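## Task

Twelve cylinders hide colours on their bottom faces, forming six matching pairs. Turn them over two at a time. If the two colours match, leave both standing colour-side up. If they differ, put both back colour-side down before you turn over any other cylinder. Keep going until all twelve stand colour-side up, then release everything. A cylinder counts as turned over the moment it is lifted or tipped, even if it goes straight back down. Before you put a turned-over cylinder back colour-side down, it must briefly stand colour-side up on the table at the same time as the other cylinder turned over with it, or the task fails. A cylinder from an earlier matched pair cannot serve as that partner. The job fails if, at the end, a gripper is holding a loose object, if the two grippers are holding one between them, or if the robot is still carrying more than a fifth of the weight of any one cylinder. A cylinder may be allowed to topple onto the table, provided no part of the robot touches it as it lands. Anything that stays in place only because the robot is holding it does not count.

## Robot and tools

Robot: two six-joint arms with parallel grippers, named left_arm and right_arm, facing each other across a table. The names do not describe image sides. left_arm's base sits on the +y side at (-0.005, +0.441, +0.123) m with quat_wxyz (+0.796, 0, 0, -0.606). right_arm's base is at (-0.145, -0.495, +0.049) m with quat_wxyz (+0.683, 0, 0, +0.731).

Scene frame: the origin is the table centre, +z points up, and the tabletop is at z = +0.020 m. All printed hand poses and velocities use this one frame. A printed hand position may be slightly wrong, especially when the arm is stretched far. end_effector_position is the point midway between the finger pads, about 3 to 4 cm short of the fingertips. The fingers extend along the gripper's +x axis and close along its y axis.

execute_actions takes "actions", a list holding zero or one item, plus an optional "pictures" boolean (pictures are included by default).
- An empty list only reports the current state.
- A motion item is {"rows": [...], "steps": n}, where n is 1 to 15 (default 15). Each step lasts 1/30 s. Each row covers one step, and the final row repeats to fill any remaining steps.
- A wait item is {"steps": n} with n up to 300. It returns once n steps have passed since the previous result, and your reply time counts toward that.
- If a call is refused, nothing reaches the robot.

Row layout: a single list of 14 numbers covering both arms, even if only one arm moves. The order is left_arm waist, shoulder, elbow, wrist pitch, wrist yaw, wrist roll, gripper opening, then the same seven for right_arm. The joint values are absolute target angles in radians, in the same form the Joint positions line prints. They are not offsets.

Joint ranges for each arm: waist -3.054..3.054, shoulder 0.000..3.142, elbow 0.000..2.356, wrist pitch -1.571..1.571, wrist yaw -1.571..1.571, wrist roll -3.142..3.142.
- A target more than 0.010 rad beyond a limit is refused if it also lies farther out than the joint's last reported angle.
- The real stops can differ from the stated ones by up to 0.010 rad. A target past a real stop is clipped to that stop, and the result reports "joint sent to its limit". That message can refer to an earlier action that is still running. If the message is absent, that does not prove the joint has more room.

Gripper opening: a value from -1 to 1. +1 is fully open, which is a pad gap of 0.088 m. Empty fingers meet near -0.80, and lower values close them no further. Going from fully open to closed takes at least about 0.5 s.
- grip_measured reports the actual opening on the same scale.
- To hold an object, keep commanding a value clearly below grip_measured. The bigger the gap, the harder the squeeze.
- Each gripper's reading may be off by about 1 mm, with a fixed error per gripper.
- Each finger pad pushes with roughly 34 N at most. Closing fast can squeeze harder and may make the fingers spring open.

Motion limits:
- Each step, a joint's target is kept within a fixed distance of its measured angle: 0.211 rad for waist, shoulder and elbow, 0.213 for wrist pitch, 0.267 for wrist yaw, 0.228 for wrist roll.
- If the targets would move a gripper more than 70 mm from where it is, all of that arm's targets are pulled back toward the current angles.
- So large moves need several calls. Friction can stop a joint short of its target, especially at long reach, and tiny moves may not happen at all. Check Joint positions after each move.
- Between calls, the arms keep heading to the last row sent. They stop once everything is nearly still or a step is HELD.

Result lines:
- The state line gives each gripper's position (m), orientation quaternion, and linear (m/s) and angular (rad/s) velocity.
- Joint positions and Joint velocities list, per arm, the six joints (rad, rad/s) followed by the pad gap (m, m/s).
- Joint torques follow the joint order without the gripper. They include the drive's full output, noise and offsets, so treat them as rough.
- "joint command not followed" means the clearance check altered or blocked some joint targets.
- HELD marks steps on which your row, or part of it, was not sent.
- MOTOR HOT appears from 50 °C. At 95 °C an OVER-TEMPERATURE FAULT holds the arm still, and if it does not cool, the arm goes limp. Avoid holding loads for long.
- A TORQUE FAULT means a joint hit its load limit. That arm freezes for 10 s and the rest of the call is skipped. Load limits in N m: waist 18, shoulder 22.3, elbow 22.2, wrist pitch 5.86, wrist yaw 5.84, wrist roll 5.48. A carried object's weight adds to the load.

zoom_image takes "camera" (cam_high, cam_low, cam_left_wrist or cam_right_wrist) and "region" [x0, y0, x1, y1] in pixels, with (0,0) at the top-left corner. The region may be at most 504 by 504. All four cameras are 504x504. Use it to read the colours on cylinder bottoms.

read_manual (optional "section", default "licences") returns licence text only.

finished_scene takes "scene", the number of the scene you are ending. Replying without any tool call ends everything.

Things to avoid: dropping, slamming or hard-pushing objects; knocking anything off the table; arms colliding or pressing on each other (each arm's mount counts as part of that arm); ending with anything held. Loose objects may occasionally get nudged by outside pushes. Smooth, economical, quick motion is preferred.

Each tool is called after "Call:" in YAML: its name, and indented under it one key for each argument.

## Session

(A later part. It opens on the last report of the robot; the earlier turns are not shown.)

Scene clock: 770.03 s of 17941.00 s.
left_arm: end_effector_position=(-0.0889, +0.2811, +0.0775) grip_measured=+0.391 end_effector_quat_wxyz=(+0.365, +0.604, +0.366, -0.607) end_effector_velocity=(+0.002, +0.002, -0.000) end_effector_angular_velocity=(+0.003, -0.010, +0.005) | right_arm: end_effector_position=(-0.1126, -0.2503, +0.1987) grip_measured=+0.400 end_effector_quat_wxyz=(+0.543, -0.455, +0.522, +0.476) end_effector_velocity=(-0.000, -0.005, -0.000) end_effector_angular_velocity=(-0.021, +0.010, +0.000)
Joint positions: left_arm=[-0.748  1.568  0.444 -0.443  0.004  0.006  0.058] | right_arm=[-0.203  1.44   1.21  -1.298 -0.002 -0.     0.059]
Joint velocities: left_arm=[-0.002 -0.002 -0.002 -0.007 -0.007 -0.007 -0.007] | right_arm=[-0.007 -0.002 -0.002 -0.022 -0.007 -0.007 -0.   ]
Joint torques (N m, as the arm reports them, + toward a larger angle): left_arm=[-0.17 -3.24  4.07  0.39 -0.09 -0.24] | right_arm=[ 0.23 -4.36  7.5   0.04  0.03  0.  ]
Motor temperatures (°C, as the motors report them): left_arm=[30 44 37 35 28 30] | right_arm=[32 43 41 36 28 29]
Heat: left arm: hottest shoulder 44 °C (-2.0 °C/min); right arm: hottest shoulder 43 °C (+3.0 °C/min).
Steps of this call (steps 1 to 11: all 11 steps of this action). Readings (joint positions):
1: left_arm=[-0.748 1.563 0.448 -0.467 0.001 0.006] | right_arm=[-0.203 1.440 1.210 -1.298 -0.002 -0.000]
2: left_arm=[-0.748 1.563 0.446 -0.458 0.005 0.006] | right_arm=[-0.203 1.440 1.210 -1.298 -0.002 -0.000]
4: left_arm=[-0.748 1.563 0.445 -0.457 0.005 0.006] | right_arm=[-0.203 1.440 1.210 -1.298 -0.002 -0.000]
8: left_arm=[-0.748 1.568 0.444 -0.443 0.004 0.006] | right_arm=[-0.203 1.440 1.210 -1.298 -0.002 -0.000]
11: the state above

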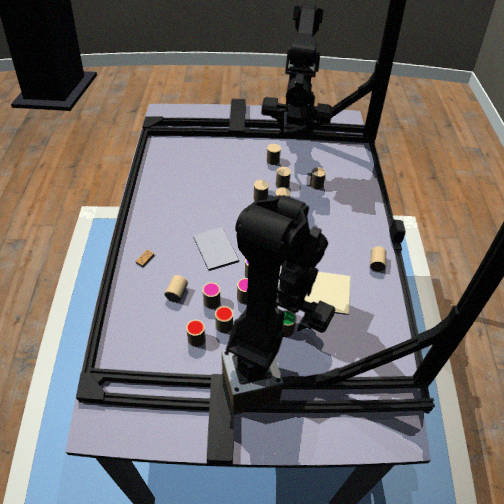

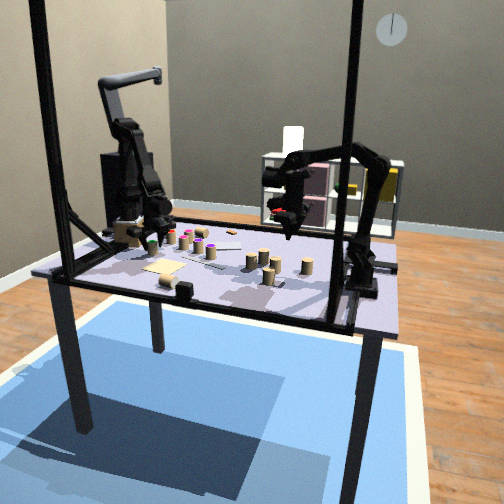

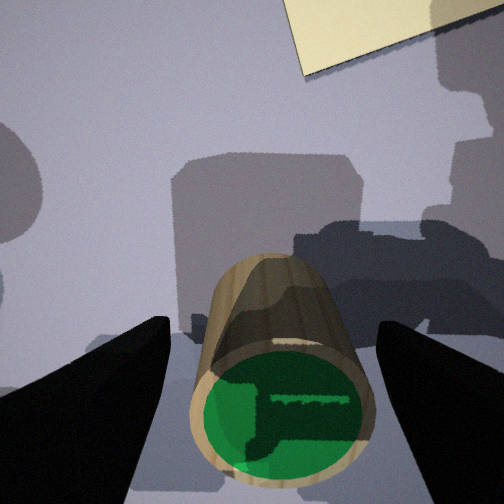

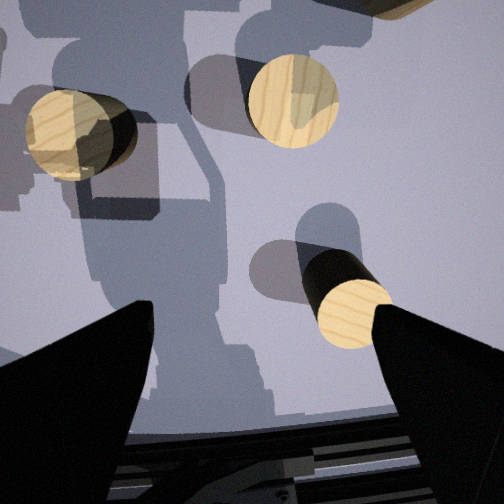

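Call:
execute_actions:
  actions:
    - {"rows":[[-0.75,1.5,0.48,-0.55,0,0,0.4,0.082,1.6,1.36,-1.3,0,0,0.45],[-0.75,1.5,0.48,-0.55,0,0,0.4,0.082,1.6,1.36,-1.3,0,0,0.45],[-0.75,1.4,0.55,-0.72,0,0,0.4,0.082,1.7,1.4,-1.27,0,0,0.45],[-0.75,1.4,0.55,-0.72,0,0,0.4,0.082,1.7,1.4,-1.27,0,0,0.45],[-0.75,1.25,0.64,-0.8,0,0,0.4,0.082,1.7,1.4,-1.27,0,0,0.45],[-0.75,1.25,0.64,-0.8,0,0,0.4,0.082,1.722,1.346,-1.195,0,0,0.45],[-0.75,1.25,0.64,-0.8,0,0,0.4,0.082,1.722,1.346,-1.195,0,0,0.45],[-0.6,1.1,0.6,0.96,0,1.571,0.7,0.082,1.745,1.292,-1.118,0,0,0.45]],"steps":10}
  pictures: false

Call:
execute_actions:
  actions:
    - {"rows":[[-0.43,1.1,0.6,0.96,0,1.571,0.7,0.082,1.76,1.26,-1.071,0,0,0.45],[-0.43,1.1,0.6,0.96,0,1.571,0.7,0.082,1.76,1.26,-1.071,0,0,0.45],[-0.43,1.1,0.6,0.96,0,1.571,0.7,0.082,1.776,1.227,-1.024,0,0,0.45],[-0.43,1.1,0.6,0.96,0,1.571,0.7,0.082,1.776,1.227,-1.024,0,0,0.45],[-0.43,1.1,0.6,0.96,0,1.571,0.7,0.082,1.791,1.195,-0.976,0,0,0.45],[-0.43,1.1,0.6,0.96,0,1.571,0.7,0.082,1.791,1.195,-0.976,0,0,0.45],[-0.43,1.1,0.6,0.96,0,1.571,0.7,0.082,1.807,1.162,-0.929,0,0,0.45],[-0.43,1.1,0.6,0.96,0,1.571,0.7,0.082,1.807,1.162,-0.929,0,0,0.45],[-0.43,1.1,0.6,0.96,0,1.571,0.7,0.082,1.822,1.13,-0.882,0,0,0.45]],"steps":15}
  pictures: false

Call:
execute_actions:
  actions:
    - {"rows":[[-0.43,1.1,0.4,0.96,0,1.571,0.7,0.082,1.822,1.13,-0.882,0,0,-0.4]],"steps":10}
  pictures: false

Call:
execute_actions:
  actions:
    - {"rows":[[-0.43,1.2,0.3,0.96,0,1.571,0.7,0.082,1.78,1.21,-1.0,0,0,-0.4],[-0.43,1.2,0.3,0.96,0,1.571,0.7,0.082,1.78,1.21,-1.0,0,0,-0.4],[-0.43,1.2,0.3,0.96,0,1.571,0.7,0.082,1.73,1.3,-1.1,0,0,-0.4],[-0.43,1.2,0.3,0.96,0,1.571,0.7,0.082,1.73,1.3,-1.1,0,0,-0.4],[-0.43,1.2,0.3,0.96,0,1.571,0.7,0.082,1.58,1.3,-1.1,0,0,-0.4],[-0.43,1.2,0.3,0.96,0,1.571,0.7,0.082,1.58,1.3,-1.1,0,0,-0.4],[-0.43,1.2,0.3,0.96,0,1.571,0.7,0.082,1.58,1.3,-1.1,0,0,-0.4],[-0.43,1.2,0.3,0.96,0,1.571,0.7,0.082,1.45,1.25,-0.9,0,0,-0.4],[-0.43,1.2,0.3,0.96,0,1.571,0.7,0.082,1.4,1.2,-0.8,0,0,-0.4],[-0.43,1.2,0.3,0.96,0,1.571,0.7,-0.216,1.15,1.0,0.3,0,0,-0.4]],"steps":15}
  pictures: false

Call:
execute_actions:
  actions:
    - {"rows":[[-0.43,1.2,0.3,0.96,0,1.571,0.7,-0.216,1.2,0.9,0.64,0,0,-0.4],[-0.43,1.2,0.3,0.96,0,1.571,0.7,-0.216,1.2,0.9,0.64,0,0,-0.4],[-0.43,1.2,0.3,0.96,0,1.571,0.7,-0.216,1.2,0.9,0.64,0,0,-0.4],[-0.43,1.2,0.3,0.96,0,1.571,0.7,-0.216,1.2,0.9,0.64,0,0,-0.4],[-0.43,1.3,0.34,0.96,0,1.571,0.7,-0.216,1.2,0.9,0.64,0,0,-0.4],[-0.43,1.3,0.34,0.96,0,1.571,0.7,-0.216,1.2,0.9,0.64,0,0,-0.4],[-0.43,1.3,0.34,0.96,0,1.571,0.7,-0.216,1.2,0.9,0.64,0,0,-0.4],[-0.43,1.3,0.34,0.96,0,1.571,0.7,-0.216,1.2,0.9,0.64,0,0,-0.4],[-0.43,1.3,0.34,0.96,0,1.571,0.7,-0.216,1.27,0.7,0.64,0,0,-0.4]],"steps":15}
  pictures: false

Call:
execute_actions:
  actions:
    - {"rows":[[-0.43,1.3,0.34,0.96,0,1.571,0.7,-0.216,1.27,0.7,0.64,0,0,-0.4],[-0.43,1.3,0.34,0.96,0,1.571,0.7,-0.216,1.27,0.7,0.64,0,0,-0.4],[-0.43,1.42,0.41,1.0,0,1.571,0.7,-0.216,1.39,0.75,0.633,0,0,-0.4]],"steps":9}
  pictures: false

Call:
execute_actions:
  actions:
    - {"rows":[[-0.43,1.51,0.48,1.03,0,1.571,0.7,-0.216,1.39,0.75,0.633,0,0,-0.4],[-0.43,1.51,0.48,1.03,0,1.571,0.7,-0.216,1.39,0.75,0.633,0,0,-0.4],[-0.43,1.57,0.54,1.03,0,1.571,0.7,-0.216,1.39,0.75,0.633,0,0,-0.4],[-0.43,1.57,0.54,1.03,0,1.571,0.7,-0.216,1.39,0.75,0.633,0,0,-0.4],[-0.43,1.63,0.605,1.025,0,1.571,0.7,-0.216,1.39,0.75,0.633,0,0,-0.4],[-0.43,1.63,0.605,1.025,0,1.571,0.7,-0.216,1.39,0.75,0.633,0,0,-0.4],[-0.43,1.695,0.674,1.021,0,1.571,0.7,-0.216,1.39,0.75,0.633,0,0,-0.4],[-0.43,1.695,0.674,1.021,0,1.571,0.7,-0.216,1.39,0.75,0.633,0,0,-0.4],[-0.43,1.76,0.748,1.015,0,1.571,0.7,-0.216,1.39,0.75,0.633,0,0,-0.4]],"steps":13}
  pictures: false

Call:
execute_actions:
  actions:
    - {"rows":[[-0.43,1.76,0.748,1.015,0,1.571,-0.4,-0.216,1.39,0.75,0.633,0,0,-0.4]],"steps":10}
  pictures: false

Call:
execute_actions:
  actions:
    - {"rows":[[-0.43,1.76,0.748,1.015,0,1.571,-0.4,-0.216,1.39,0.75,0.633,0,0,0.7],[-0.43,1.76,0.748,1.015,0,1.571,-0.4,-0.216,1.39,0.75,0.633,0,0,0.7],[-0.43,1.76,0.748,1.015,0,1.571,-0.4,-0.216,1.39,0.75,0.633,0,0,0.7],[-0.43,1.76,0.748,1.015,0,1.571,-0.4,-0.216,1.39,0.75,0.633,0,0,0.7],[-0.43,1.76,0.748,1.015,0,1.571,-0.4,-0.216,1.39,0.75,0.633,0,0,0.7],[-0.43,1.76,0.748,1.015,0,1.571,-0.4,-0.216,1.39,0.75,0.633,0,0,0.7],[-0.43,1.6,0.57,1.03,0,1.571,-0.4,-0.216,1.39,0.75,0.633,0,0,0.7],[-0.43,1.6,0.57,1.03,0,1.571,-0.4,-0.216,1.39,0.75,0.633,0,0,0.7],[-0.43,1.51,0.48,1.03,0,1.571,-0.4,-0.216,1.27,0.63,0.64,0,0,0.7],[-0.43,1.51,0.48,1.03,0,1.571,-0.4,-0.216,1.27,0.63,0.64,0,0,0.7],[-0.43,1.42,0.41,1.0,0,1.571,-0.4,-0.216,1.27,0.63,0.64,0,0,0.7]],"steps":13}
  pictures: false

Call:
execute_actions:
  actions:
    - {"rows":[[-0.33,1.2,0.65,-1.0,0,0,-0.4,-0.402,1.15,0.9,-1.3,0,0,0.4]],"steps":15}
  pictures: false

Call:
execute_actions:
  actions:
    - {"rows":[[-0.33,1.2,0.68,-1.0,0,0,-0.4,-0.402,1.3,1.1,-1.3,0,0,0.4],[-0.33,1.2,0.68,-1.0,0,0,-0.4,-0.402,1.3,1.1,-1.3,0,0,0.4],[-0.33,1.2,0.68,-1.0,0,0,-0.4,-0.402,1.3,1.1,-1.3,0,0,0.4],[-0.33,1.2,0.68,-1.0,0,0,-0.4,-0.402,1.3,1.1,-1.3,0,0,0.4],[-0.33,1.2,0.68,-1.0,0,0,-0.4,-0.402,1.3,1.1,-1.3,0,0,0.4],[-0.33,1.2,0.68,-1.0,0,0,-0.4,-0.402,1.3,1.1,-1.3,0,0,0.4],[-0.33,1.2,0.68,-1.0,0,0,-0.4,-0.402,1.3,1.1,-1.3,0,0,0.4],[-0.33,1.2,0.68,-1.0,0,0,-0.4,-0.402,1.5,1.3,-1.3,0,0,0.4],[-0.33,1.2,0.68,-1.0,0,0,-0.4,-0.402,1.5,1.3,-1.3,0,0,0.4],[-0.33,1.2,0.68,-1.0,0,0,-0.4,-0.402,1.5,1.3,-1.3,0,0,0.4],[-0.33,1.2,0.68,-1.0,0,0,-0.4,-0.402,1.5,1.3,-1.3,0,0,0.4],[-0.33,1.2,0.68,-1.0,0,0,-0.4,-0.402,1.7,1.5,-1.3,0,0,0.4]],"steps":15}
  pictures: false

Call:
execute_actions:
  actions:
    - {"rows":[[-0.33,1.2,0.68,-1.0,0,0,-0.4,-0.402,1.85,1.65,-1.3,0,0,0.4],[-0.33,1.2,0.68,-1.0,0,0,-0.4,-0.402,1.85,1.65,-1.3,0,0,0.4],[-0.33,1.26,0.68,-0.99,0,0,-0.4,-0.402,1.85,1.65,-1.3,0,0,0.4],[-0.33,1.26,0.68,-0.99,0,0,-0.4,-0.402,1.95,1.72,-1.3,0,0,0.4],[-0.33,1.3,0.64,-0.91,0,0,-0.4,-0.402,1.95,1.72,-1.3,0,0,0.4]],"steps":8}
  pictures: false

Call:
execute_actions:
  actions:
    - {"rows":[[-0.33,1.33,0.612,-0.855,0,0,-0.4,-0.402,2.039,1.685,-1.217,0,0,0.4],[-0.33,1.36,0.585,-0.8,0,0,-0.4,-0.402,2.039,1.685,-1.217,0,0,0.4],[-0.33,1.39,0.56,-0.745,0,0,-0.4,-0.402,2.039,1.685,-1.217,0,0,0.4],[-0.33,1.42,0.537,-0.69,0,0,-0.4,-0.402,2.039,1.685,-1.217,0,0,0.4],[-0.33,1.45,0.515,-0.637,0,0,-0.4,-0.402,2.039,1.685,-1.217,0,0,0.4],[-0.33,1.48,0.495,-0.587,0,0,-0.4,-0.402,2.039,1.685,-1.217,0,0,0.4],[-0.33,1.505,0.479,-0.545,0,0,-0.4,-0.402,2.039,1.685,-1.217,0,0,0.4],[-0.33,1.525,0.467,-0.513,0,0,-0.4,-0.402,2.039,1.685,-1.217,0,0,0.4],[-0.33,1.541,0.4585,-0.4885,0,0,-0.4,-0.402,2.039,1.685,-1.217,0,0,0.4],[-0.33,1.553,0.451,-0.472,0,0,-0.4,-0.402,2.039,1.685,-1.217,0,0,0.4],[-0.33,1.562,0.446,-0.46,0,0,-0.4,-0.402,2.039,1.685,-1.217,0,0,0.4],[-0.33,1.569,0.443,-0.45,0,0,-0.4,-0.402,2.039,1.685,-1.217,0,0,0.4],[-0.33,1.575,0.44,-0.442,0,0,-0.4,-0.402,2.039,1.685,-1.217,0,0,0.4],[-0.33,1.58,0.437,-0.435,0,0,-0.4,-0.402,2.039,1.685,-1.217,0,0,0.4],[-0.33,1.585,0.435,-0.428,0,0,-0.4,-0.402,2.039,1.685,-1.217,0,0,0.4]],"steps":15}
  pictures: false

Call:
execute_actions:
  actions:
    - {"rows":[[-0.33,1.585,0.435,-0.428,0,0,-0.4,-0.402,2.039,1.685,-1.217,0,0,0.4],[-0.33,1.585,0.435,-0.428,0,0,-0.4,-0.402,2.039,1.685,-1.217,0,0,0.4],[-0.33,1.585,0.435,-0.428,0,0,-0.4,-0.402,2.039,1.685,-1.217,0,0,0.4],[-0.33,1.585,0.435,-0.428,0,0,-0.4,-0.402,2.039,1.685,-1.217,0,0,0.4],[-0.33,1.572,0.442,-0.445,0,0,0.3,-0.402,2.039,1.685,-1.217,0,0,0.4]],"steps":12}

Scene clock: 805.67 s of 17941.00 s.
left_arm: end_effector_position=(-0.1002, +0.2140, +0.1835) grip_measured=+0.599 end_effector_quat_wxyz=(+0.421, +0.495, +0.245, -0.720) end_effector_velocity=(+0.041, -0.492, +0.459) end_effector_angular_velocity=(-3.284, +0.441, -0.952) | right_arm: end_effector_position=(-0.1922, -0.1870, +0.1570) grip_measured=+0.449 end_effector_quat_wxyz=(+0.465, -0.530, +0.458, +0.541) end_effector_velocity=(+0.004, -0.014, -0.202) end_effector_angular_velocity=(-0.368, -0.063, +0.005)
Joint positions: left_arm=[-0.662  1.195  0.597 -0.566  0.006  0.174  0.068] | right_arm=[ 0.081  1.717  1.323 -1.159 -0.003  0.001  0.061]
Joint velocities: left_arm=[ 0.891 -1.292  0.017  1.883 -0.051  2.029  0.079] | right_arm=[-0.002  0.369 -0.379  0.374  0.007 -0.007  0.001]
Joint torques (N m, as the arm reports them, + toward a larger angle): left_arm=[-0.39 -2.8   7.01  1.24 -0.1   0.2 ] | right_arm=[-0.05 -7.51  5.92  0.23  0.06 -0.01]
Motor temperatures (°C, as the motors report them): left_arm=[30 42 36 34 28 30] | right_arm=[32 39 41 35 28 29]
Heat: left arm: hottest shoulder 42 °C (-3.0 °C/min); right arm: hottest elbow 41 °C (+0.0 °C/min).
Steps of this call (steps 1 to 15: the robot went on to your last target; steps 16 to 90: nothing new was sent; then 32.30 s passed at rest; steps 91 to 100: all 10 steps of this action). Readings (joint positions):
91: left_arm=[-0.748 1.560 0.449 -0.465 0.004 0.006] | right_arm=[-0.183 1.462 1.231 -1.315 0.012 0.000]
92: left_arm=[-0.748 1.546 0.455 -0.498 0.004 0.006] | right_arm=[-0.130 1.494 1.268 -1.314 0.014 0.000]
94: left_arm=[-0.748 1.488 0.488 -0.610 0.004 0.006] | right_arm=[-0.020 1.581 1.341 -1.279 0.002 0.000]
98: left_arm=[-0.732 1.290 0.593 -0.695 0.007 0.048] | right_arm=[0.078 1.691 1.353 -1.206 -0.003 0.001]
100: the state above

Scene clock: 806.17 s of 17941.00 s.
left_arm: end_effector_position=(-0.0643, +0.0841, +0.3646) grip_measured=+0.700 end_effector_quat_wxyz=(+0.511, +0.397, -0.374, -0.664) end_effector_velocity=(-0.010, -0.058, +0.403) end_effector_angular_velocity=(-2.161, -1.619, -0.291) | right_arm: end_effector_position=(-0.1922, -0.1864, +0.0838) grip_measured=+0.450 end_effector_quat_wxyz=(+0.461, -0.535, +0.462, +0.537) end_effector_velocity=(-0.000, +0.001, -0.008) end_effector_angular_velocity=(+0.016, +0.010, -0.010)
Joint positions: left_arm=[-0.433  1.108  0.6    0.363  0.001  1.15   0.073] | right_arm=[ 0.081  1.814  1.136 -0.892 -0.002  0.001  0.061]
Joint velocities: left_arm=[ 0.002 -0.002 -0.002  1.868  0.007  1.971  0.   ] | right_arm=[-0.002  0.002 -0.032  0.051 -0.007  0.007 -0.   ]
Joint torques (N m, as the arm reports them, + toward a larger angle): left_arm=[ 0.22 -4.27  7.82  2.27  0.03  0.13] | right_arm=[ 0.05 -7.06  5.26  0.28  0.04 -0.01]
Motor temperatures (°C, as the motors report them): left_arm=[30 42 36 34 28 30] | right_arm=[32 39 41 35 28 29]
Heat: left arm: hottest shoulder 42 °C (-3.0 °C/min); right arm: hottest elbow 41 °C (+0.0 °C/min).
Steps of this call (steps 1 to 15: all 15 steps of this action). Readings (joint positions):
1: left_arm=[-0.624 1.161 0.597 -0.505 0.007 0.238] | right_arm=[0.081 1.728 1.308 -1.139 -0.002 0.001]
2: left_arm=[-0.569 1.138 0.599 -0.443 0.007 0.301] | right_arm=[0.081 1.736 1.293 -1.116 -0.002 0.001]
4: left_arm=[-0.482 1.118 0.600 -0.318 -0.001 0.430] | right_arm=[0.081 1.749 1.264 -1.069 -0.002 0.001]
8: left_arm=[-0.439 1.111 0.600 -0.072 0.000 0.692] | right_arm=[0.081 1.777 1.203 -0.975 -0.002 0.001]
15: the state above

Scene clock: 806.50 s of 17941.00 s.
left_arm: end_effector_position=(-0.0606, +0.1051, +0.3976) grip_measured=+0.700 end_effector_quat_wxyz=(+0.518, +0.391, -0.580, -0.493) end_effector_velocity=(+0.010, +0.044, +0.164) end_effector_angular_velocity=(-0.715, -0.059, +0.058) | right_arm: end_effector_position=(-0.1923, -0.1849, +0.0837) grip_measured=-0.006 end_effector_quat_wxyz=(+0.463, -0.533, +0.460, +0.538) end_effector_velocity=(-0.004, -0.003, +0.000) end_effector_angular_velocity=(-0.013, +0.035, +0.005)
Joint positions: left_arm=[-0.432  1.101  0.403  0.915  0.     1.549  0.073] | right_arm=[ 0.082  1.814  1.136 -0.885 -0.001  0.001  0.039]
Joint velocities: left_arm=[-0.002 -0.115  0.017  0.564 -0.022  0.183 -0.   ] | right_arm=[-0.002 -0.002 -0.002 -0.007 -0.037 -0.007  0.   ]
Joint torques (N m, as the arm reports them, + toward a larger angle): left_arm=[ 0.2  -2.42  6.73  1.55  0.01  0.16] | right_arm=[-0.02 -6.87  5.1   0.3   0.02 -0.01]
Motor temperatures (°C, as the motors report them): left_arm=[30 42 36 34 28 30] | right_arm=[32 39 41 35 28 29]
Heat: left arm: hottest shoulder 42 °C (-3.0 °C/min); right arm: hottest elbow 41 °C (+0.0 °C/min).
Steps of this call (steps 1 to 10: all 10 steps of this action). Readings (joint positions):
1: left_arm=[-0.433 1.106 0.572 0.445 0.001 1.216] | right_arm=[0.081 1.814 1.136 -0.889 -0.002 0.001]
2: left_arm=[-0.433 1.097 0.535 0.513 0.001 1.281] | right_arm=[0.081 1.814 1.136 -0.887 -0.002 0.001]
4: left_arm=[-0.433 1.092 0.460 0.619 0.001 1.412] | right_arm=[0.081 1.814 1.136 -0.885 -0.002 0.001]
8: left_arm=[-0.433 1.108 0.402 0.846 0.000 1.532] | right_arm=[0.082 1.814 1.136 -0.885 -0.001 0.001]
10: the state above

Scene clock: 807.00 s of 17941.00 s.
left_arm: end_effector_position=(-0.0608, +0.1037, +0.3306) grip_measured=+0.700 end_effector_quat_wxyz=(+0.474, +0.441, -0.550, -0.527) end_effector_velocity=(+0.003, +0.000, -0.002) end_effector_angular_velocity=(+0.009, +0.007, +0.019) | right_arm: end_effector_position=(-0.1042, -0.1620, +0.2521) grip_measured=-0.001 end_effector_quat_wxyz=(+0.690, -0.264, +0.295, +0.607) end_effector_velocity=(+0.255, +0.075, +0.390) end_effector_angular_velocity=(+2.318, -0.298, -0.714)
Joint positions: left_arm=[-0.432  1.2    0.299  0.959  0.     1.565  0.073] | right_arm=[-0.187  1.238  1.032 -0.607  0.009  0.     0.039]
Joint velocities: left_arm=[-0.002 -0.002 -0.002 -0.007 -0.022 -0.007 -0.   ] | right_arm=[-0.725 -1.043 -0.53   1.824  0.007 -0.022 -0.   ]
Joint torques (N m, as the arm reports them, + toward a larger angle): left_arm=[ 0.21 -3.22  6.96  2.08  0.02  0.11] | right_arm=[ 2.2  -5.74  8.28  1.9  -0.32  0.03]
Motor temperatures (°C, as the motors report them): left_arm=[30 42 36 34 28 30] | right_arm=[32 39 41 35 28 29]
Heat: left arm: hottest shoulder 42 °C (-3.0 °C/min); right arm: hottest elbow 41 °C (+0.0 °C/min).
Steps of this call (steps 1 to 15: all 15 steps of this action). Readings (joint positions):
1: left_arm=[-0.432 1.111 0.393 0.941 0.000 1.554] | right_arm=[0.082 1.814 1.146 -0.907 -0.001 0.001]
2: left_arm=[-0.432 1.125 0.379 0.957 0.000 1.556] | right_arm=[0.082 1.813 1.160 -0.942 -0.001 0.001]
4: left_arm=[-0.432 1.165 0.340 0.945 0.000 1.562] | right_arm=[0.082 1.798 1.211 -1.027 -0.001 0.001]
8: left_arm=[-0.432 1.200 0.300 0.950 0.000 1.565] | right_arm=[0.082 1.633 1.265 -1.045 -0.001 0.001]
15: the state above

Scene clock: 807.50 s of 17941.00 s.
left_arm: end_effector_position=(-0.0630, +0.0901, +0.3130) grip_measured=+0.700 end_effector_quat_wxyz=(+0.458, +0.458, -0.537, -0.541) end_effector_velocity=(-0.000, -0.001, +0.004) end_effector_angular_velocity=(-0.013, -0.005, +0.005) | right_arm: end_effector_position=(-0.0882, -0.1069, +0.2678) grip_measured=-0.001 end_effector_quat_wxyz=(+0.751, -0.084, +0.097, +0.648) end_effector_velocity=(+0.008, +0.069, +0.084) end_effector_angular_velocity=(+1.020, -0.165, +0.024)
Joint positions: left_arm=[-0.432  1.293  0.331  0.958  0.     1.565  0.073] | right_arm=[-0.213  1.274  0.704  0.313  0.003 -0.     0.039]
Joint velocities: left_arm=[-0.002  0.002  0.007  0.007 -0.007  0.007 -0.   ] | right_arm=[-0.002  0.256 -0.388  1.678 -0.022 -0.022  0.   ]
Joint torques (N m, as the arm reports them, + toward a larger angle): left_arm=[ 0.21 -2.96  7.61  2.18  0.03  0.11] | right_arm=[-0.35 -7.93 10.07  2.61 -0.1   0.01]
Motor temperatures (°C, as the motors report them): left_arm=[30 42 36 34 28 30] | right_arm=[32 39 41 35 28 29]
Heat: left arm: hottest shoulder 42 °C (-3.0 °C/min); right arm: hottest elbow 41 °C (+0.0 °C/min).
Steps of this call (steps 1 to 15: all 15 steps of this action). Readings (joint positions):
1: left_arm=[-0.432 1.200 0.299 0.959 0.000 1.565] | right_arm=[-0.204 1.215 1.008 -0.535 0.009 0.000]
2: left_arm=[-0.432 1.200 0.299 0.959 0.000 1.565] | right_arm=[-0.210 1.198 0.988 -0.466 0.007 -0.000]
4: left_arm=[-0.432 1.200 0.299 0.959 0.000 1.565] | right_arm=[-0.211 1.192 0.951 -0.349 0.003 -0.000]
8: left_arm=[-0.432 1.273 0.327 0.959 0.000 1.565] | right_arm=[-0.212 1.203 0.903 -0.115 0.003 -0.000]
15: the state above

Scene clock: 807.80 s of 17941.00 s.
left_arm: end_effector_position=(-0.0665, +0.0692, +0.3074) grip_measured=+0.700 end_effector_quat_wxyz=(+0.454, +0.461, -0.533, -0.545) end_effector_velocity=(-0.004, -0.013, -0.011) end_effector_angular_velocity=(+0.028, +0.003, -0.010) | right_arm: end_effector_position=(-0.0843, -0.0801, +0.3138) grip_measured=-0.003 end_effector_quat_wxyz=(+0.757, -0.004, +0.005, +0.653) end_effector_velocity=(+0.006, +0.039, -0.074) end_effector_angular_velocity=(-0.134, +0.012, +0.005)
Joint positions: left_arm=[-0.432  1.409  0.397  0.993  0.     1.565  0.073] | right_arm=[-0.213  1.371  0.746  0.613  0.003 -0.     0.039]
Joint velocities: left_arm=[-0.002  0.085  0.037  0.022  0.007 -0.007 -0.   ] | right_arm=[-0.002  0.242 -0.002  0.11  -0.007 -0.007 -0.   ]
Joint torques (N m, as the arm reports them, + toward a larger angle): left_arm=[ 0.18 -3.85  7.58  2.28  0.04  0.11] | right_arm=[-0.25 -5.82  7.9   1.89 -0.11  0.04]
Motor temperatures (°C, as the motors report them): left_arm=[30 42 36 34 28 30] | right_arm=[32 39 41 35 28 29]
Heat: left arm: hottest shoulder 42 °C (-3.0 °C/min); right arm: hottest elbow 41 °C (+0.0 °C/min).
Steps of this call (steps 1 to 9: all 9 steps of this action). Readings (joint positions):
1: left_arm=[-0.432 1.294 0.331 0.958 0.000 1.565] | right_arm=[-0.213 1.280 0.695 0.373 0.003 -0.000]
2: left_arm=[-0.432 1.294 0.332 0.958 0.000 1.565] | right_arm=[-0.213 1.281 0.692 0.435 0.003 -0.000]
4: left_arm=[-0.432 1.341 0.359 0.980 0.000 1.565] | right_arm=[-0.213 1.310 0.715 0.550 0.003 -0.000]
8: left_arm=[-0.432 1.405 0.395 0.992 0.000 1.565] | right_arm=[-0.213 1.363 0.746 0.609 0.003 -0.000]
9: the state above

Scene clock: 808.23 s of 17941.00 s.
left_arm: end_effector_position=(-0.0804, -0.0158, +0.3113) grip_measured=+0.700 end_effector_quat_wxyz=(+0.460, +0.456, -0.538, -0.540) end_effector_velocity=(-0.006, -0.052, -0.024) end_effector_angular_velocity=(+0.045, -0.015, +0.020) | right_arm: end_effector_position=(-0.0840, -0.0781, +0.3126) grip_measured=-0.003 end_effector_quat_wxyz=(+0.757, -0.003, +0.003, +0.653) end_effector_velocity=(-0.002, -0.001, -0.004) end_effector_angular_velocity=(-0.011, +0.009, +0.019)
Joint positions: left_arm=[-0.432  1.738  0.724  1.017  0.     1.565  0.073] | right_arm=[-0.213  1.383  0.746  0.63   0.003 -0.     0.039]
Joint velocities: left_arm=[-0.002  0.217  0.193 -0.022 -0.022  0.007 -0.   ] | right_arm=[-0.002 -0.002 -0.007 -0.007 -0.022  0.007 -0.   ]
Joint torques (N m, as the arm reports them, + toward a larger angle): left_arm=[ 0.24 -6.04  7.16  1.96  0.04  0.09] | right_arm=[-0.26 -5.3   7.9   1.63 -0.1   0.03]
Motor temperatures (°C, as the motors report them): left_arm=[30 42 36 34 28 30] | right_arm=[32 39 41 35 28 29]
Heat: left arm: hottest shoulder 42 °C (-3.0 °C/min); right arm: hottest elbow 41 °C (+0.0 °C/min).
Steps of this call (steps 1 to 13: all 13 steps of this action). Readings (joint positions):
1: left_arm=[-0.432 1.423 0.407 1.002 0.000 1.565] | right_arm=[-0.213 1.378 0.746 0.617 0.003 -0.000]
2: left_arm=[-0.432 1.447 0.425 1.012 0.000 1.565] | right_arm=[-0.213 1.382 0.746 0.620 0.003 -0.000]
4: left_arm=[-0.432 1.506 0.480 1.020 0.000 1.565] | right_arm=[-0.213 1.383 0.746 0.626 0.003 -0.000]
8: left_arm=[-0.432 1.627 0.603 1.021 0.000 1.565] | right_arm=[-0.213 1.383 0.746 0.630 0.003 -0.000]
13: the state above

Scene clock: 808.57 s of 17941.00 s.
left_arm: end_effector_position=(-0.0810, -0.0193, +0.3082) grip_measured=+0.029 end_effector_quat_wxyz=(+0.457, +0.458, -0.536, -0.542) end_effector_velocity=(+0.000, +0.001, -0.000) end_effector_angular_velocity=(-0.004, -0.007, +0.005) | right_arm: end_effector_position=(-0.0840, -0.0781, +0.3139) grip_measured=-0.003 end_effector_quat_wxyz=(+0.757, -0.001, +0.001, +0.653) end_effector_velocity=(-0.000, -0.001, -0.002) end_effector_angular_velocity=(-0.008, -0.006, -0.005)
Joint positions: left_arm=[-0.432  1.754  0.736  1.013  0.     1.566  0.04 ] | right_arm=[-0.213  1.383  0.746  0.636  0.003 -0.     0.039]
Joint velocities: left_arm=[-0.002 -0.002 -0.007  0.007 -0.007  0.007 -0.   ] | right_arm=[ 0.002 -0.002 -0.002 -0.007  0.007 -0.007 -0.   ]
Joint torques (N m, as the arm reports them, + toward a larger angle): left_arm=[ 0.2  -5.95  7.81  2.22  0.03  0.1 ] | right_arm=[-0.26 -5.37  7.89  1.25 -0.12  0.02]
Motor temperatures (°C, as the motors report them): left_arm=[30 42 36 34 28 30] | right_arm=[32 39 41 36 28 29]
Heat: left arm: hottest shoulder 42 °C (-3.0 °C/min); right arm: hottest elbow 41 °C (+0.0 °C/min).
Steps of this call (steps 1 to 10: all 10 steps of this action). Readings (joint positions):
1: left_arm=[-0.432 1.743 0.729 1.017 0.000 1.565] | right_arm=[-0.213 1.383 0.746 0.630 0.003 -0.000]
2: left_arm=[-0.432 1.747 0.732 1.017 0.000 1.565] | right_arm=[-0.213 1.383 0.746 0.630 0.003 -0.000]
4: left_arm=[-0.432 1.750 0.736 1.017 0.000 1.565] | right_arm=[-0.213 1.383 0.746 0.630 0.003 -0.000]
8: left_arm=[-0.432 1.754 0.736 1.013 0.000 1.566] | right_arm=[-0.213 1.383 0.746 0.636 0.003 -0.000]
10: the state above

Scene clock: 809.00 s of 17941.00 s.
left_arm: end_effector_position=(-0.0693, +0.0518, +0.3103) grip_measured=+0.028 end_effector_quat_wxyz=(+0.456, +0.459, -0.536, -0.542) end_effector_velocity=(+0.035, +0.200, +0.041) end_effector_angular_velocity=(-0.136, +0.030, +0.010) | right_arm: end_effector_position=(-0.0874, -0.1008, +0.3068) grip_measured=+0.693 end_effector_quat_wxyz=(+0.757, -0.002, +0.002, +0.653) end_effector_velocity=(-0.006, -0.058, -0.010) end_effector_angular_velocity=(+0.011, -0.009, -0.010)
Joint positions: left_arm=[-0.432  1.482  0.461  1.012  0.     1.566  0.04 ] | right_arm=[-0.213  1.296  0.654  0.636  0.002 -0.     0.073]
Joint velocities: left_arm=[ 0.002 -0.891 -0.716 -0.037 -0.007 -0.007 -0.   ] | right_arm=[-0.002 -0.237 -0.217 -0.007  0.007 -0.007  0.002]
Joint torques (N m, as the arm reports them, + toward a larger angle): left_arm=[ 0.15 -3.86  7.1   1.79  0.03  0.09] | right_arm=[-0.23 -6.09  6.77  1.59 -0.11  0.01]
Motor temperatures (°C, as the motors report them): left_arm=[30 42 36 34 28 30] | right_arm=[32 39 41 36 28 29]
Heat: left arm: hottest shoulder 42 °C (-3.0 °C/min); right arm: hottest elbow 41 °C (+0.0 °C/min).
Steps of this call (steps 1 to 13: all 13 steps of this action). Readings (joint positions):
1: left_arm=[-0.432 1.754 0.736 1.013 0.000 1.566] | right_arm=[-0.213 1.383 0.746 0.636 0.003 -0.000]
2: left_arm=[-0.432 1.754 0.736 1.013 0.000 1.566] | right_arm=[-0.213 1.383 0.746 0.636 0.003 -0.000]
4: left_arm=[-0.432 1.755 0.737 1.013 0.000 1.566] | right_arm=[-0.213 1.383 0.746 0.635 0.002 -0.000]
8: left_arm=[-0.432 1.703 0.677 1.016 0.000 1.566] | right_arm=[-0.213 1.383 0.746 0.633 0.002 -0.000]
13: the state above

Scene clock: 809.50 s of 17941.00 s.
left_arm: end_effector_position=(-0.0292, +0.0743, +0.3136) grip_measured=+0.029 end_effector_quat_wxyz=(+0.584, +0.357, -0.117, -0.719) end_effector_velocity=(+0.014, +0.155, -0.381) end_effector_angular_velocity=(+2.001, +1.699, +0.758) | right_arm: end_effector_position=(-0.0279, -0.1531, +0.3003) grip_measured=+0.401 end_effector_quat_wxyz=(+0.795, -0.125, +0.175, +0.567) end_effector_velocity=(-0.054, -0.161, -0.375) end_effector_angular_velocity=(-1.780, +0.613, +0.011)
Joint positions: left_arm=[-0.333  1.202  0.651  0.164  0.004  0.685  0.04 ] | right_arm=[-0.398  1.147  0.902 -0.188  0.001 -0.     0.059]
Joint velocities: left_arm=[ 0.007 -0.002 -0.002 -1.883 -0.007 -1.971  0.001] | right_arm=[-0.012  0.012 -0.002 -1.868 -0.022 -0.007 -0.001]
Joint torques (N m, as the arm reports them, + toward a larger angle): left_arm=[ 0.2  -4.17  7.46  2.07 -0.07 -0.3 ] | right_arm=[-0.25 -4.57  7.47  1.33 -0.07  0.03]
Motor temperatures (°C, as the motors report them): left_arm=[30 42 36 35 28 30] | right_arm=[32 39 41 36 28 29]
Heat: left arm: hottest shoulder 42 °C (-3.0 °C/min); right arm: hottest elbow 41 °C (-1.0 °C/min).
Steps of this call (steps 1 to 15: all 15 steps of this action). Readings (joint positions):
1: left_arm=[-0.427 1.449 0.464 0.976 0.004 1.542] | right_arm=[-0.222 1.282 0.663 0.607 -0.007 -0.000]
2: left_arm=[-0.412 1.422 0.485 0.918 0.005 1.501] | right_arm=[-0.247 1.271 0.685 0.559 -0.009 -0.000]
4: left_arm=[-0.378 1.355 0.542 0.830 0.005 1.406] | right_arm=[-0.307 1.243 0.750 0.477 -0.004 0.000]
8: left_arm=[-0.337 1.217 0.641 0.609 0.003 1.145] | right_arm=[-0.390 1.164 0.879 0.247 0.002 -0.000]
15: the state above

Scene clock: 810.00 s of 17941.00 s.
left_arm: end_effector_position=(-0.0202, +0.2162, +0.1901) grip_measured=+0.028 end_effector_quat_wxyz=(+0.540, +0.445, +0.410, -0.585) end_effector_velocity=(+0.026, +0.389, -0.108) end_effector_angular_velocity=(+1.853, -0.082, +0.153) | right_arm: end_effector_position=(-0.0331, -0.1694, +0.2177) grip_measured=+0.400 end_effector_quat_wxyz=(+0.648, -0.352, +0.493, +0.461) end_effector_velocity=(-0.039, -0.112, -0.154) end_effector_angular_velocity=(-1.811, +0.629, +0.007)
Joint positions: left_arm=[-0.332  1.202  0.67  -0.767  0.004  0.017  0.04 ] | right_arm=[-0.4    1.627  1.435 -1.11   0.001 -0.     0.059]
Joint velocities: left_arm=[ 0.002 -0.002 -0.002 -1.853 -0.007 -0.154 -0.005] | right_arm=[-0.002  1.077  0.969 -1.81  -0.007 -0.007  0.   ]
Joint torques (N m, as the arm reports them, + toward a larger angle): left_arm=[ 0.18 -3.34  8.    0.87 -0.1  -0.24] | right_arm=[-0.24 -8.43  5.65 -0.77 -0.07  0.03]
Motor temperatures (°C, as the motors report them): left_arm=[30 42 36 35 28 30] | right_arm=[32 39 41 36 28 29]
Heat: left arm: hottest shoulder 42 °C (-3.0 °C/min); right arm: hottest elbow 41 °C (-1.0 °C/min).
Steps of this call (steps 1 to 15: all 15 steps of this action). Readings (joint positions):
1: left_arm=[-0.333 1.202 0.653 0.101 0.004 0.620] | right_arm=[-0.399 1.166 0.925 -0.266 0.001 -0.000]
2: left_arm=[-0.333 1.202 0.656 0.039 0.004 0.556] | right_arm=[-0.399 1.200 0.967 -0.325 0.001 -0.000]
4: left_arm=[-0.333 1.202 0.663 -0.084 0.004 0.425] | right_arm=[-0.399 1.262 1.045 -0.432 0.001 -0.000]
8: left_arm=[-0.333 1.202 0.669 -0.332 0.004 0.164] | right_arm=[-0.399 1.309 1.108 -0.704 0.001 -0.000]
15: the state above

Scene clock: 810.27 s of 17941.00 s.
left_arm: end_effector_position=(-0.0176, +0.2581, +0.1658) grip_measured=+0.026 end_effector_quat_wxyz=(+0.486, +0.511, +0.479, -0.523) end_effector_velocity=(+0.007, +0.060, -0.073) end_effector_angular_velocity=(+0.391, -0.046, +0.020) | right_arm: end_effector_position=(-0.0234, -0.1413, +0.1856) grip_measured=+0.400 end_effector_quat_wxyz=(+0.591, -0.400, +0.559, +0.421) end_effector_velocity=(+0.004, +0.004, -0.116) end_effector_angular_velocity=(-0.444, +0.145, +0.004)
Joint positions: left_arm=[-0.332  1.283  0.653 -0.92   0.004  0.006  0.04 ] | right_arm=[-0.4    1.919  1.69  -1.287  0.001 -0.     0.059]
Joint velocities: left_arm=[-0.002  0.247 -0.139 -0.007 -0.022 -0.022 -0.   ] | right_arm=[-0.002  0.427  0.144 -0.183  0.007 -0.007 -0.   ]
Joint torques (N m, as the arm reports them, + toward a larger angle): left_arm=[ 0.2  -3.35  5.84  0.72 -0.11 -0.24] | right_arm=[-0.25 -9.66  7.99 -0.1  -0.09  0.03]
Motor temperatures (°C, as the motors report them): left_arm=[30 42 37 35 28 30] | right_arm=[32 39 41 36 28 29]
Heat: left arm: hottest shoulder 42 °C (-3.0 °C/min); right arm: hottest elbow 41 °C (-1.0 °C/min).
Steps of this call (steps 1 to 8: all 8 steps of this action). Readings (joint positions):
1: left_arm=[-0.332 1.202 0.670 -0.829 0.004 0.014] | right_arm=[-0.400 1.676 1.481 -1.190 0.001 -0.000]
2: left_arm=[-0.332 1.202 0.670 -0.886 0.004 0.011] | right_arm=[-0.400 1.722 1.529 -1.232 0.001 -0.000]
4: left_arm=[-0.332 1.221 0.670 -0.943 0.004 0.008] | right_arm=[-0.400 1.807 1.606 -1.258 0.001 -0.000]
8: the state above

Scene clock: 810.77 s of 17941.00 s.
left_arm: end_effector_position=(-0.0173, +0.2622, +0.0787) grip_measured=+0.027 end_effector_quat_wxyz=(+0.481, +0.517, +0.484, -0.517) end_effector_velocity=(+0.001, -0.001, -0.046) end_effector_angular_velocity=(-0.027, -0.006, +0.005) | right_arm: end_effector_position=(-0.0185, -0.1271, +0.1433) grip_measured=+0.400 end_effector_quat_wxyz=(+0.577, -0.410, +0.574, +0.411) end_effector_velocity=(-0.001, -0.002, +0.002) end_effector_angular_velocity=(+0.000, +0.008, +0.020)
Joint positions: left_arm=[-0.332  1.564  0.447 -0.458  0.004  0.006  0.04 ] | right_arm=[-0.4    2.034  1.686 -1.219  0.001 -0.     0.059]
Joint velocities: left_arm=[-0.002  0.193 -0.095  0.315 -0.007 -0.007 -0.   ] | right_arm=[-0.002 -0.007 -0.002 -0.007 -0.007 -0.022 -0.   ]
Joint torques (N m, as the arm reports them, + toward a larger angle): left_arm=[ 0.23 -3.27  3.89  0.66 -0.1  -0.25] | right_arm=[-0.2  -9.54  6.27  0.24 -0.09 -0.01]
Motor temperatures (°C, as the motors report them): left_arm=[30 42 37 35 28 30] | right_arm=[32 39 41 36 28 29]
Heat: left arm: hottest shoulder 42 °C (-3.0 °C/min); right arm: hottest elbow 41 °C (-1.0 °C/min).
Steps of this call (steps 1 to 15: all 15 steps of this action). Readings (joint positions):
1: left_arm=[-0.332 1.293 0.645 -0.911 0.004 0.006] | right_arm=[-0.400 1.941 1.692 -1.284 0.001 -0.000]
2: left_arm=[-0.332 1.304 0.632 -0.880 0.004 0.006] | right_arm=[-0.400 1.958 1.693 -1.258 0.001 -0.000]
4: left_arm=[-0.332 1.348 0.599 -0.794 0.004 0.006] | right_arm=[-0.400 1.993 1.692 -1.234 0.001 -0.000]
8: left_arm=[-0.332 1.462 0.513 -0.615 0.004 0.006] | right_arm=[-0.400 2.033 1.686 -1.224 0.001 -0.000]
15: the state above

Scene clock: 811.17 s of 17941.00 s.
left_arm: end_effector_position=(-0.0171, +0.2626, +0.0762) grip_measured=+0.273 end_effector_quat_wxyz=(+0.481, +0.517, +0.485, -0.516) end_effector_velocity=(+0.001, +0.001, -0.001) end_effector_angular_velocity=(-0.003, -0.007, +0.005) | right_arm: end_effector_position=(-0.0185, -0.1269, +0.1433) grip_measured=+0.400 end_effector_quat_wxyz=(+0.577, -0.410, +0.574, +0.411) end_effector_velocity=(+0.005, -0.004, +0.000) end_effector_angular_velocity=(-0.014, -0.018, -0.000)
Joint positions: left_arm=[-0.332  1.575  0.442 -0.443  0.004  0.006  0.052] | right_arm=[-0.4    2.034  1.686 -1.219  0.001 -0.     0.059]
Joint velocities: left_arm=[-0.002 -0.002 -0.007  0.007 -0.007 -0.007  0.006] | right_arm=[-0.007 -0.002 -0.002 -0.007  0.022 -0.007 -0.   ]
Joint torques (N m, as the arm reports them, + toward a larger angle): left_arm=[ 0.2  -3.83  4.29  0.39 -0.09 -0.26] | right_arm=[-0.21 -9.52  6.16  0.24 -0.09  0.01]
Motor temperatures (°C, as the motors report them): left_arm=[30 42 36 35 28 30] | right_arm=[32 39 41 36 28 29]
Heat: left arm: hottest shoulder 42 °C (-3.0 °C/min); right arm: hottest elbow 41 °C (-1.0 °C/min).
Steps of this call (steps 1 to 12: all 12 steps of this action). Readings (joint positions):
1: left_arm=[-0.332 1.570 0.445 -0.449 0.004 0.006] | right_arm=[-0.400 2.034 1.686 -1.219 0.001 -0.000]
2: left_arm=[-0.332 1.573 0.443 -0.443 0.004 0.006] | right_arm=[-0.400 2.034 1.686 -1.219 0.001 -0.000]
4: left_arm=[-0.332 1.575 0.442 -0.443 0.004 0.006] | right_arm=[-0.400 2.034 1.686 -1.219 0.001 -0.000]
8: left_arm=[-0.332 1.575 0.442 -0.443 0.004 0.006] | right_arm=[-0.400 2.034 1.686 -1.219 0.001 -0.000]
12: the state above

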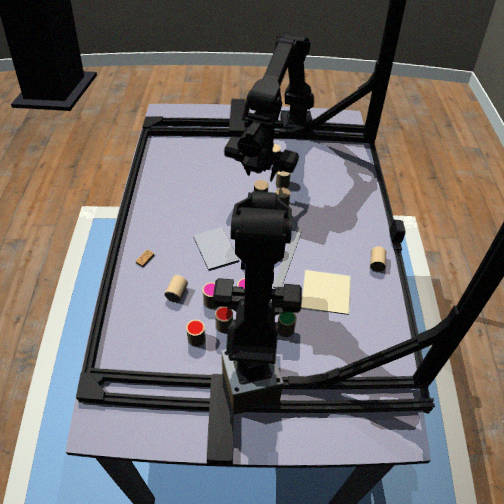

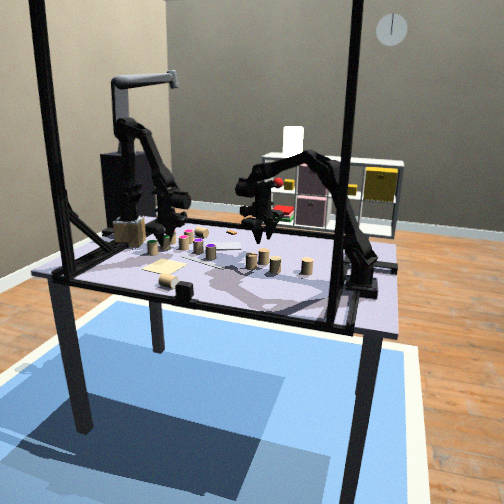

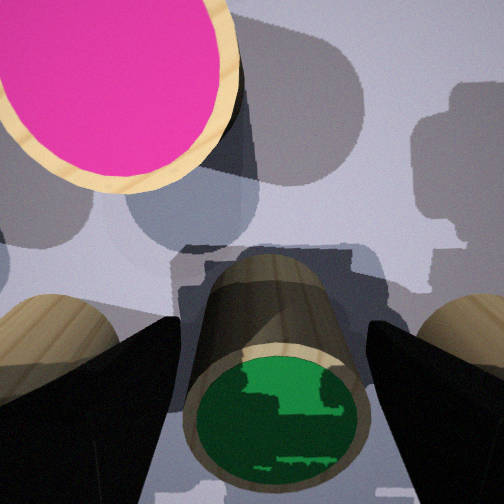

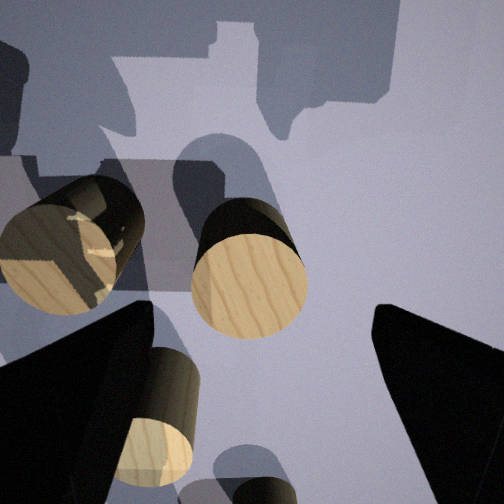

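Call:
execute_actions:
  actions: []

Scene clock: 829.03 s of 17941.00 s.
left_arm: end_effector_position=(-0.0171, +0.2627, +0.0762) grip_measured=+0.300 end_effector_quat_wxyz=(+0.481, +0.517, +0.485, -0.516) end_effector_velocity=(+0.001, +0.002, +0.000) end_effector_angular_velocity=(+0.007, -0.008, +0.005) | right_arm: end_effector_position=(-0.0185, -0.1269, +0.1432) grip_measured=+0.400 end_effector_quat_wxyz=(+0.577, -0.410, +0.574, +0.411) end_effector_velocity=(+0.001, -0.004, -0.001) end_effector_angular_velocity=(-0.014, -0.003, +0.020)
Joint positions: left_arm=[-0.332  1.575  0.442 -0.443  0.004  0.006  0.054] | right_arm=[-0.4    2.034  1.686 -1.219  0.001 -0.     0.059]
Joint velocities: left_arm=[-0.002 -0.002 -0.002 -0.007 -0.007 -0.007 -0.   ] | right_arm=[-0.002 -0.002 -0.007 -0.007  0.007 -0.022 -0.   ]
Joint torques (N m, as the arm reports them, + toward a larger angle): left_arm=[ 0.16 -3.85  4.28  0.37 -0.09 -0.24] | right_arm=[-0.21 -9.58  6.14  0.21 -0.07  0.01]
Motor temperatures (°C, as the motors report them): left_arm=[30 42 36 34 28 30] | right_arm=[32 42 40 35 28 29]
Heat: left arm: hottest shoulder 42 °C (-2.0 °C/min); right arm: hottest shoulder 42 °C (-1.0 °C/min).
Steps of this call (steps 1 to 15: the robot went on to your last target; steps 16 to 90: nothing new was sent; then 14.87 s passed at rest). Readings (joint positions):
1: left_arm=[-0.332 1.575 0.442 -0.443 0.004 0.006] | right_arm=[-0.400 2.034 1.686 -1.219 0.001 -0.000]
2: left_arm=[-0.332 1.575 0.442 -0.443 0.004 0.006] | right_arm=[-0.400 2.034 1.686 -1.219 0.001 -0.000]
4: left_arm=[-0.332 1.575 0.442 -0.443 0.004 0.006] | right_arm=[-0.400 2.034 1.686 -1.219 0.001 -0.000]
8: left_arm=[-0.332 1.575 0.442 -0.443 0.004 0.006] | right_arm=[-0.400 2.034 1.686 -1.219 0.001 -0.000]
90: the state above
All arms were judged still, so your last target was given up. Only a new action makes them travel on or press farther. Fingers that are still opening or closing keep moving.

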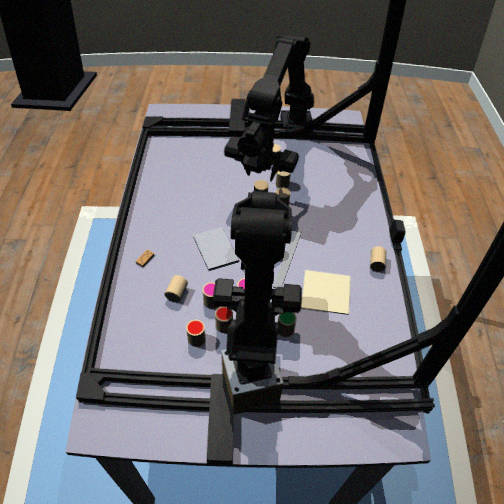

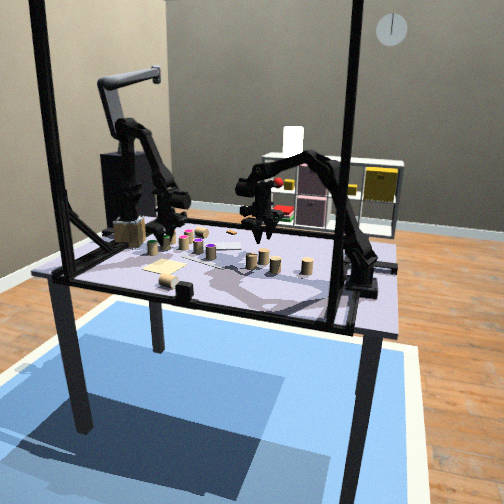

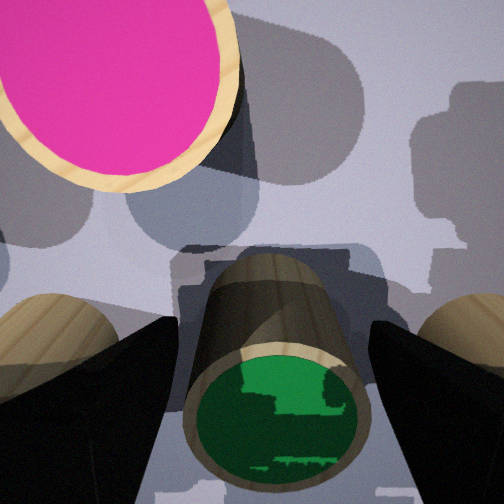

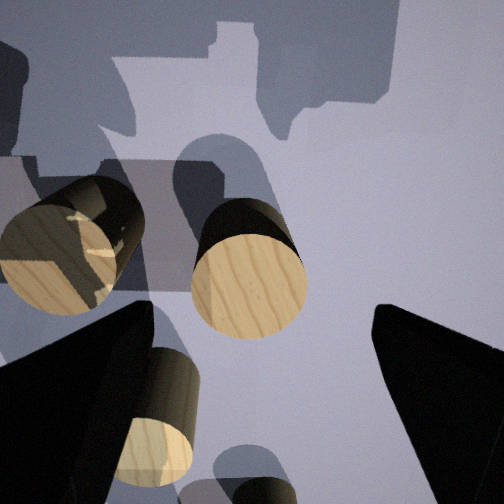

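Call:
execute_actions:
  actions:
    - {"rows":[[-0.33,1.5,0.48,-0.55,0,0,0.3,-0.394,2.03,1.67,-1.21,0,0.3,0.35],[-0.33,1.5,0.48,-0.55,0,0,0.3,-0.394,2.03,1.67,-1.21,0,0.5,0.35],[-0.33,1.4,0.55,-0.72,0,0,0.3,-0.394,2.03,1.67,-1.21,0,0.7,0.35],[-0.33,1.4,0.55,-0.72,0,0,0.3,-0.394,2.03,1.67,-1.21,0,0.9,0.35],[-0.33,1.25,0.64,-0.9,0,0,0.3,-0.394,2.03,1.67,-1.21,0,1.0,0.35],[-0.33,1.25,0.64,-0.9,0,0,0.3,-0.394,2.03,1.67,-1.21,0,1.0,0.35],[-0.33,1.25,0.64,-0.9,0,0,0.3,-0.394,2.03,1.67,-1.21,0,1.0,0.35],[-0.43,1.0,0.6,0.96,0,1.571,0.7,-0.394,2.03,1.67,-1.21,0,1.0,0.35]],"steps":15}

Scene clock: 835.10 s of 17941.00 s.
left_arm: end_effector_position=(-0.0502, +0.1509, +0.2629) grip_measured=+0.681 end_effector_quat_wxyz=(+0.523, +0.412, +0.047, -0.744) end_effector_velocity=(-0.052, -0.250, +0.357) end_effector_angular_velocity=(-2.237, -1.152, -1.362) | right_arm: end_effector_position=(-0.0197, -0.1268, +0.1415) grip_measured=+0.350 end_effector_quat_wxyz=(+0.699, -0.111, +0.697, +0.113) end_effector_velocity=(+0.003, +0.003, -0.002) end_effector_angular_velocity=(+0.020, +0.004, -0.850)
Joint positions: left_arm=[-0.424  1.018  0.602 -0.308 -0.003  0.502  0.072] | right_arm=[-0.396  2.034  1.679 -1.212  0.001  0.925  0.056]
Joint velocities: left_arm=[-0.042 -0.217 -0.002  1.824  0.007  1.985  0.01 ] | right_arm=[-0.007  0.002 -0.002  0.022 -0.007  0.842  0.   ]
Joint torques (N m, as the arm reports them, + toward a larger angle): left_arm=[-0.2  -2.74  7.38  1.79  0.17  0.16] | right_arm=[  0.19 -10.56   5.22   0.22  -0.04   0.11]
Motor temperatures (°C, as the motors report them): left_arm=[30 41 36 34 28 30] | right_arm=[32 42 40 35 28 29]
Heat: left arm: hottest shoulder 41 °C (-3.0 °C/min); right arm: hottest shoulder 42 °C (+0.0 °C/min).
Steps of this call (steps 1 to 90: nothing new was sent; then 2.57 s passed at rest; steps 91 to 105: all 15 steps of this action). Readings (joint positions):
91: left_arm=[-0.332 1.565 0.448 -0.464 0.004 0.006] | right_arm=[-0.399 2.034 1.685 -1.218 0.001 0.046]
92: left_arm=[-0.332 1.550 0.454 -0.499 0.004 0.006] | right_arm=[-0.399 2.034 1.684 -1.216 0.001 0.117]
94: left_arm=[-0.332 1.487 0.489 -0.612 0.004 0.006] | right_arm=[-0.398 2.034 1.682 -1.214 0.001 0.248]
98: left_arm=[-0.341 1.285 0.602 -0.761 -0.001 0.044] | right_arm=[-0.397 2.034 1.679 -1.213 0.001 0.510]
105: the state above

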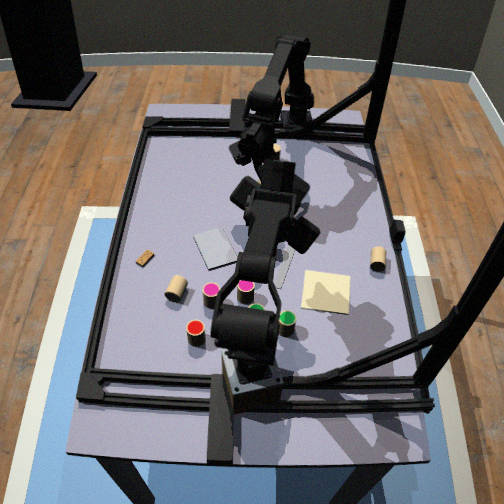

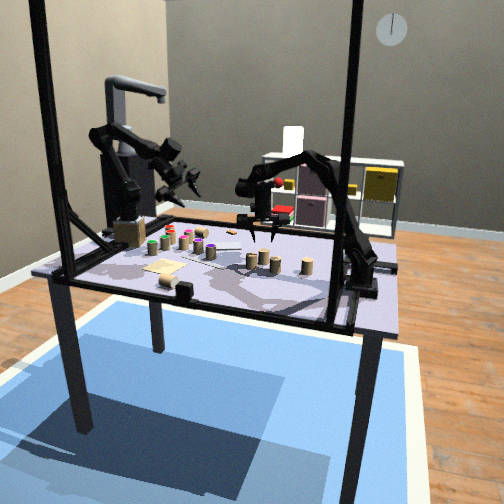

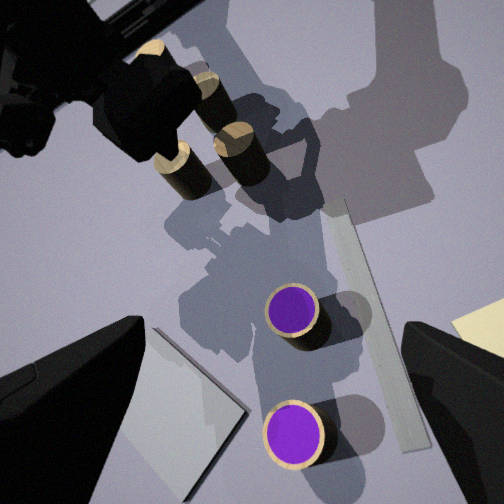

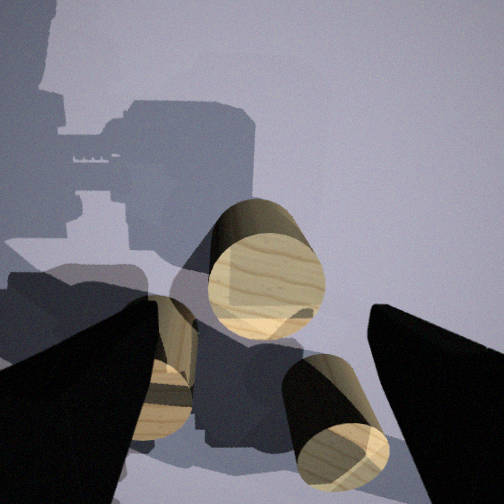

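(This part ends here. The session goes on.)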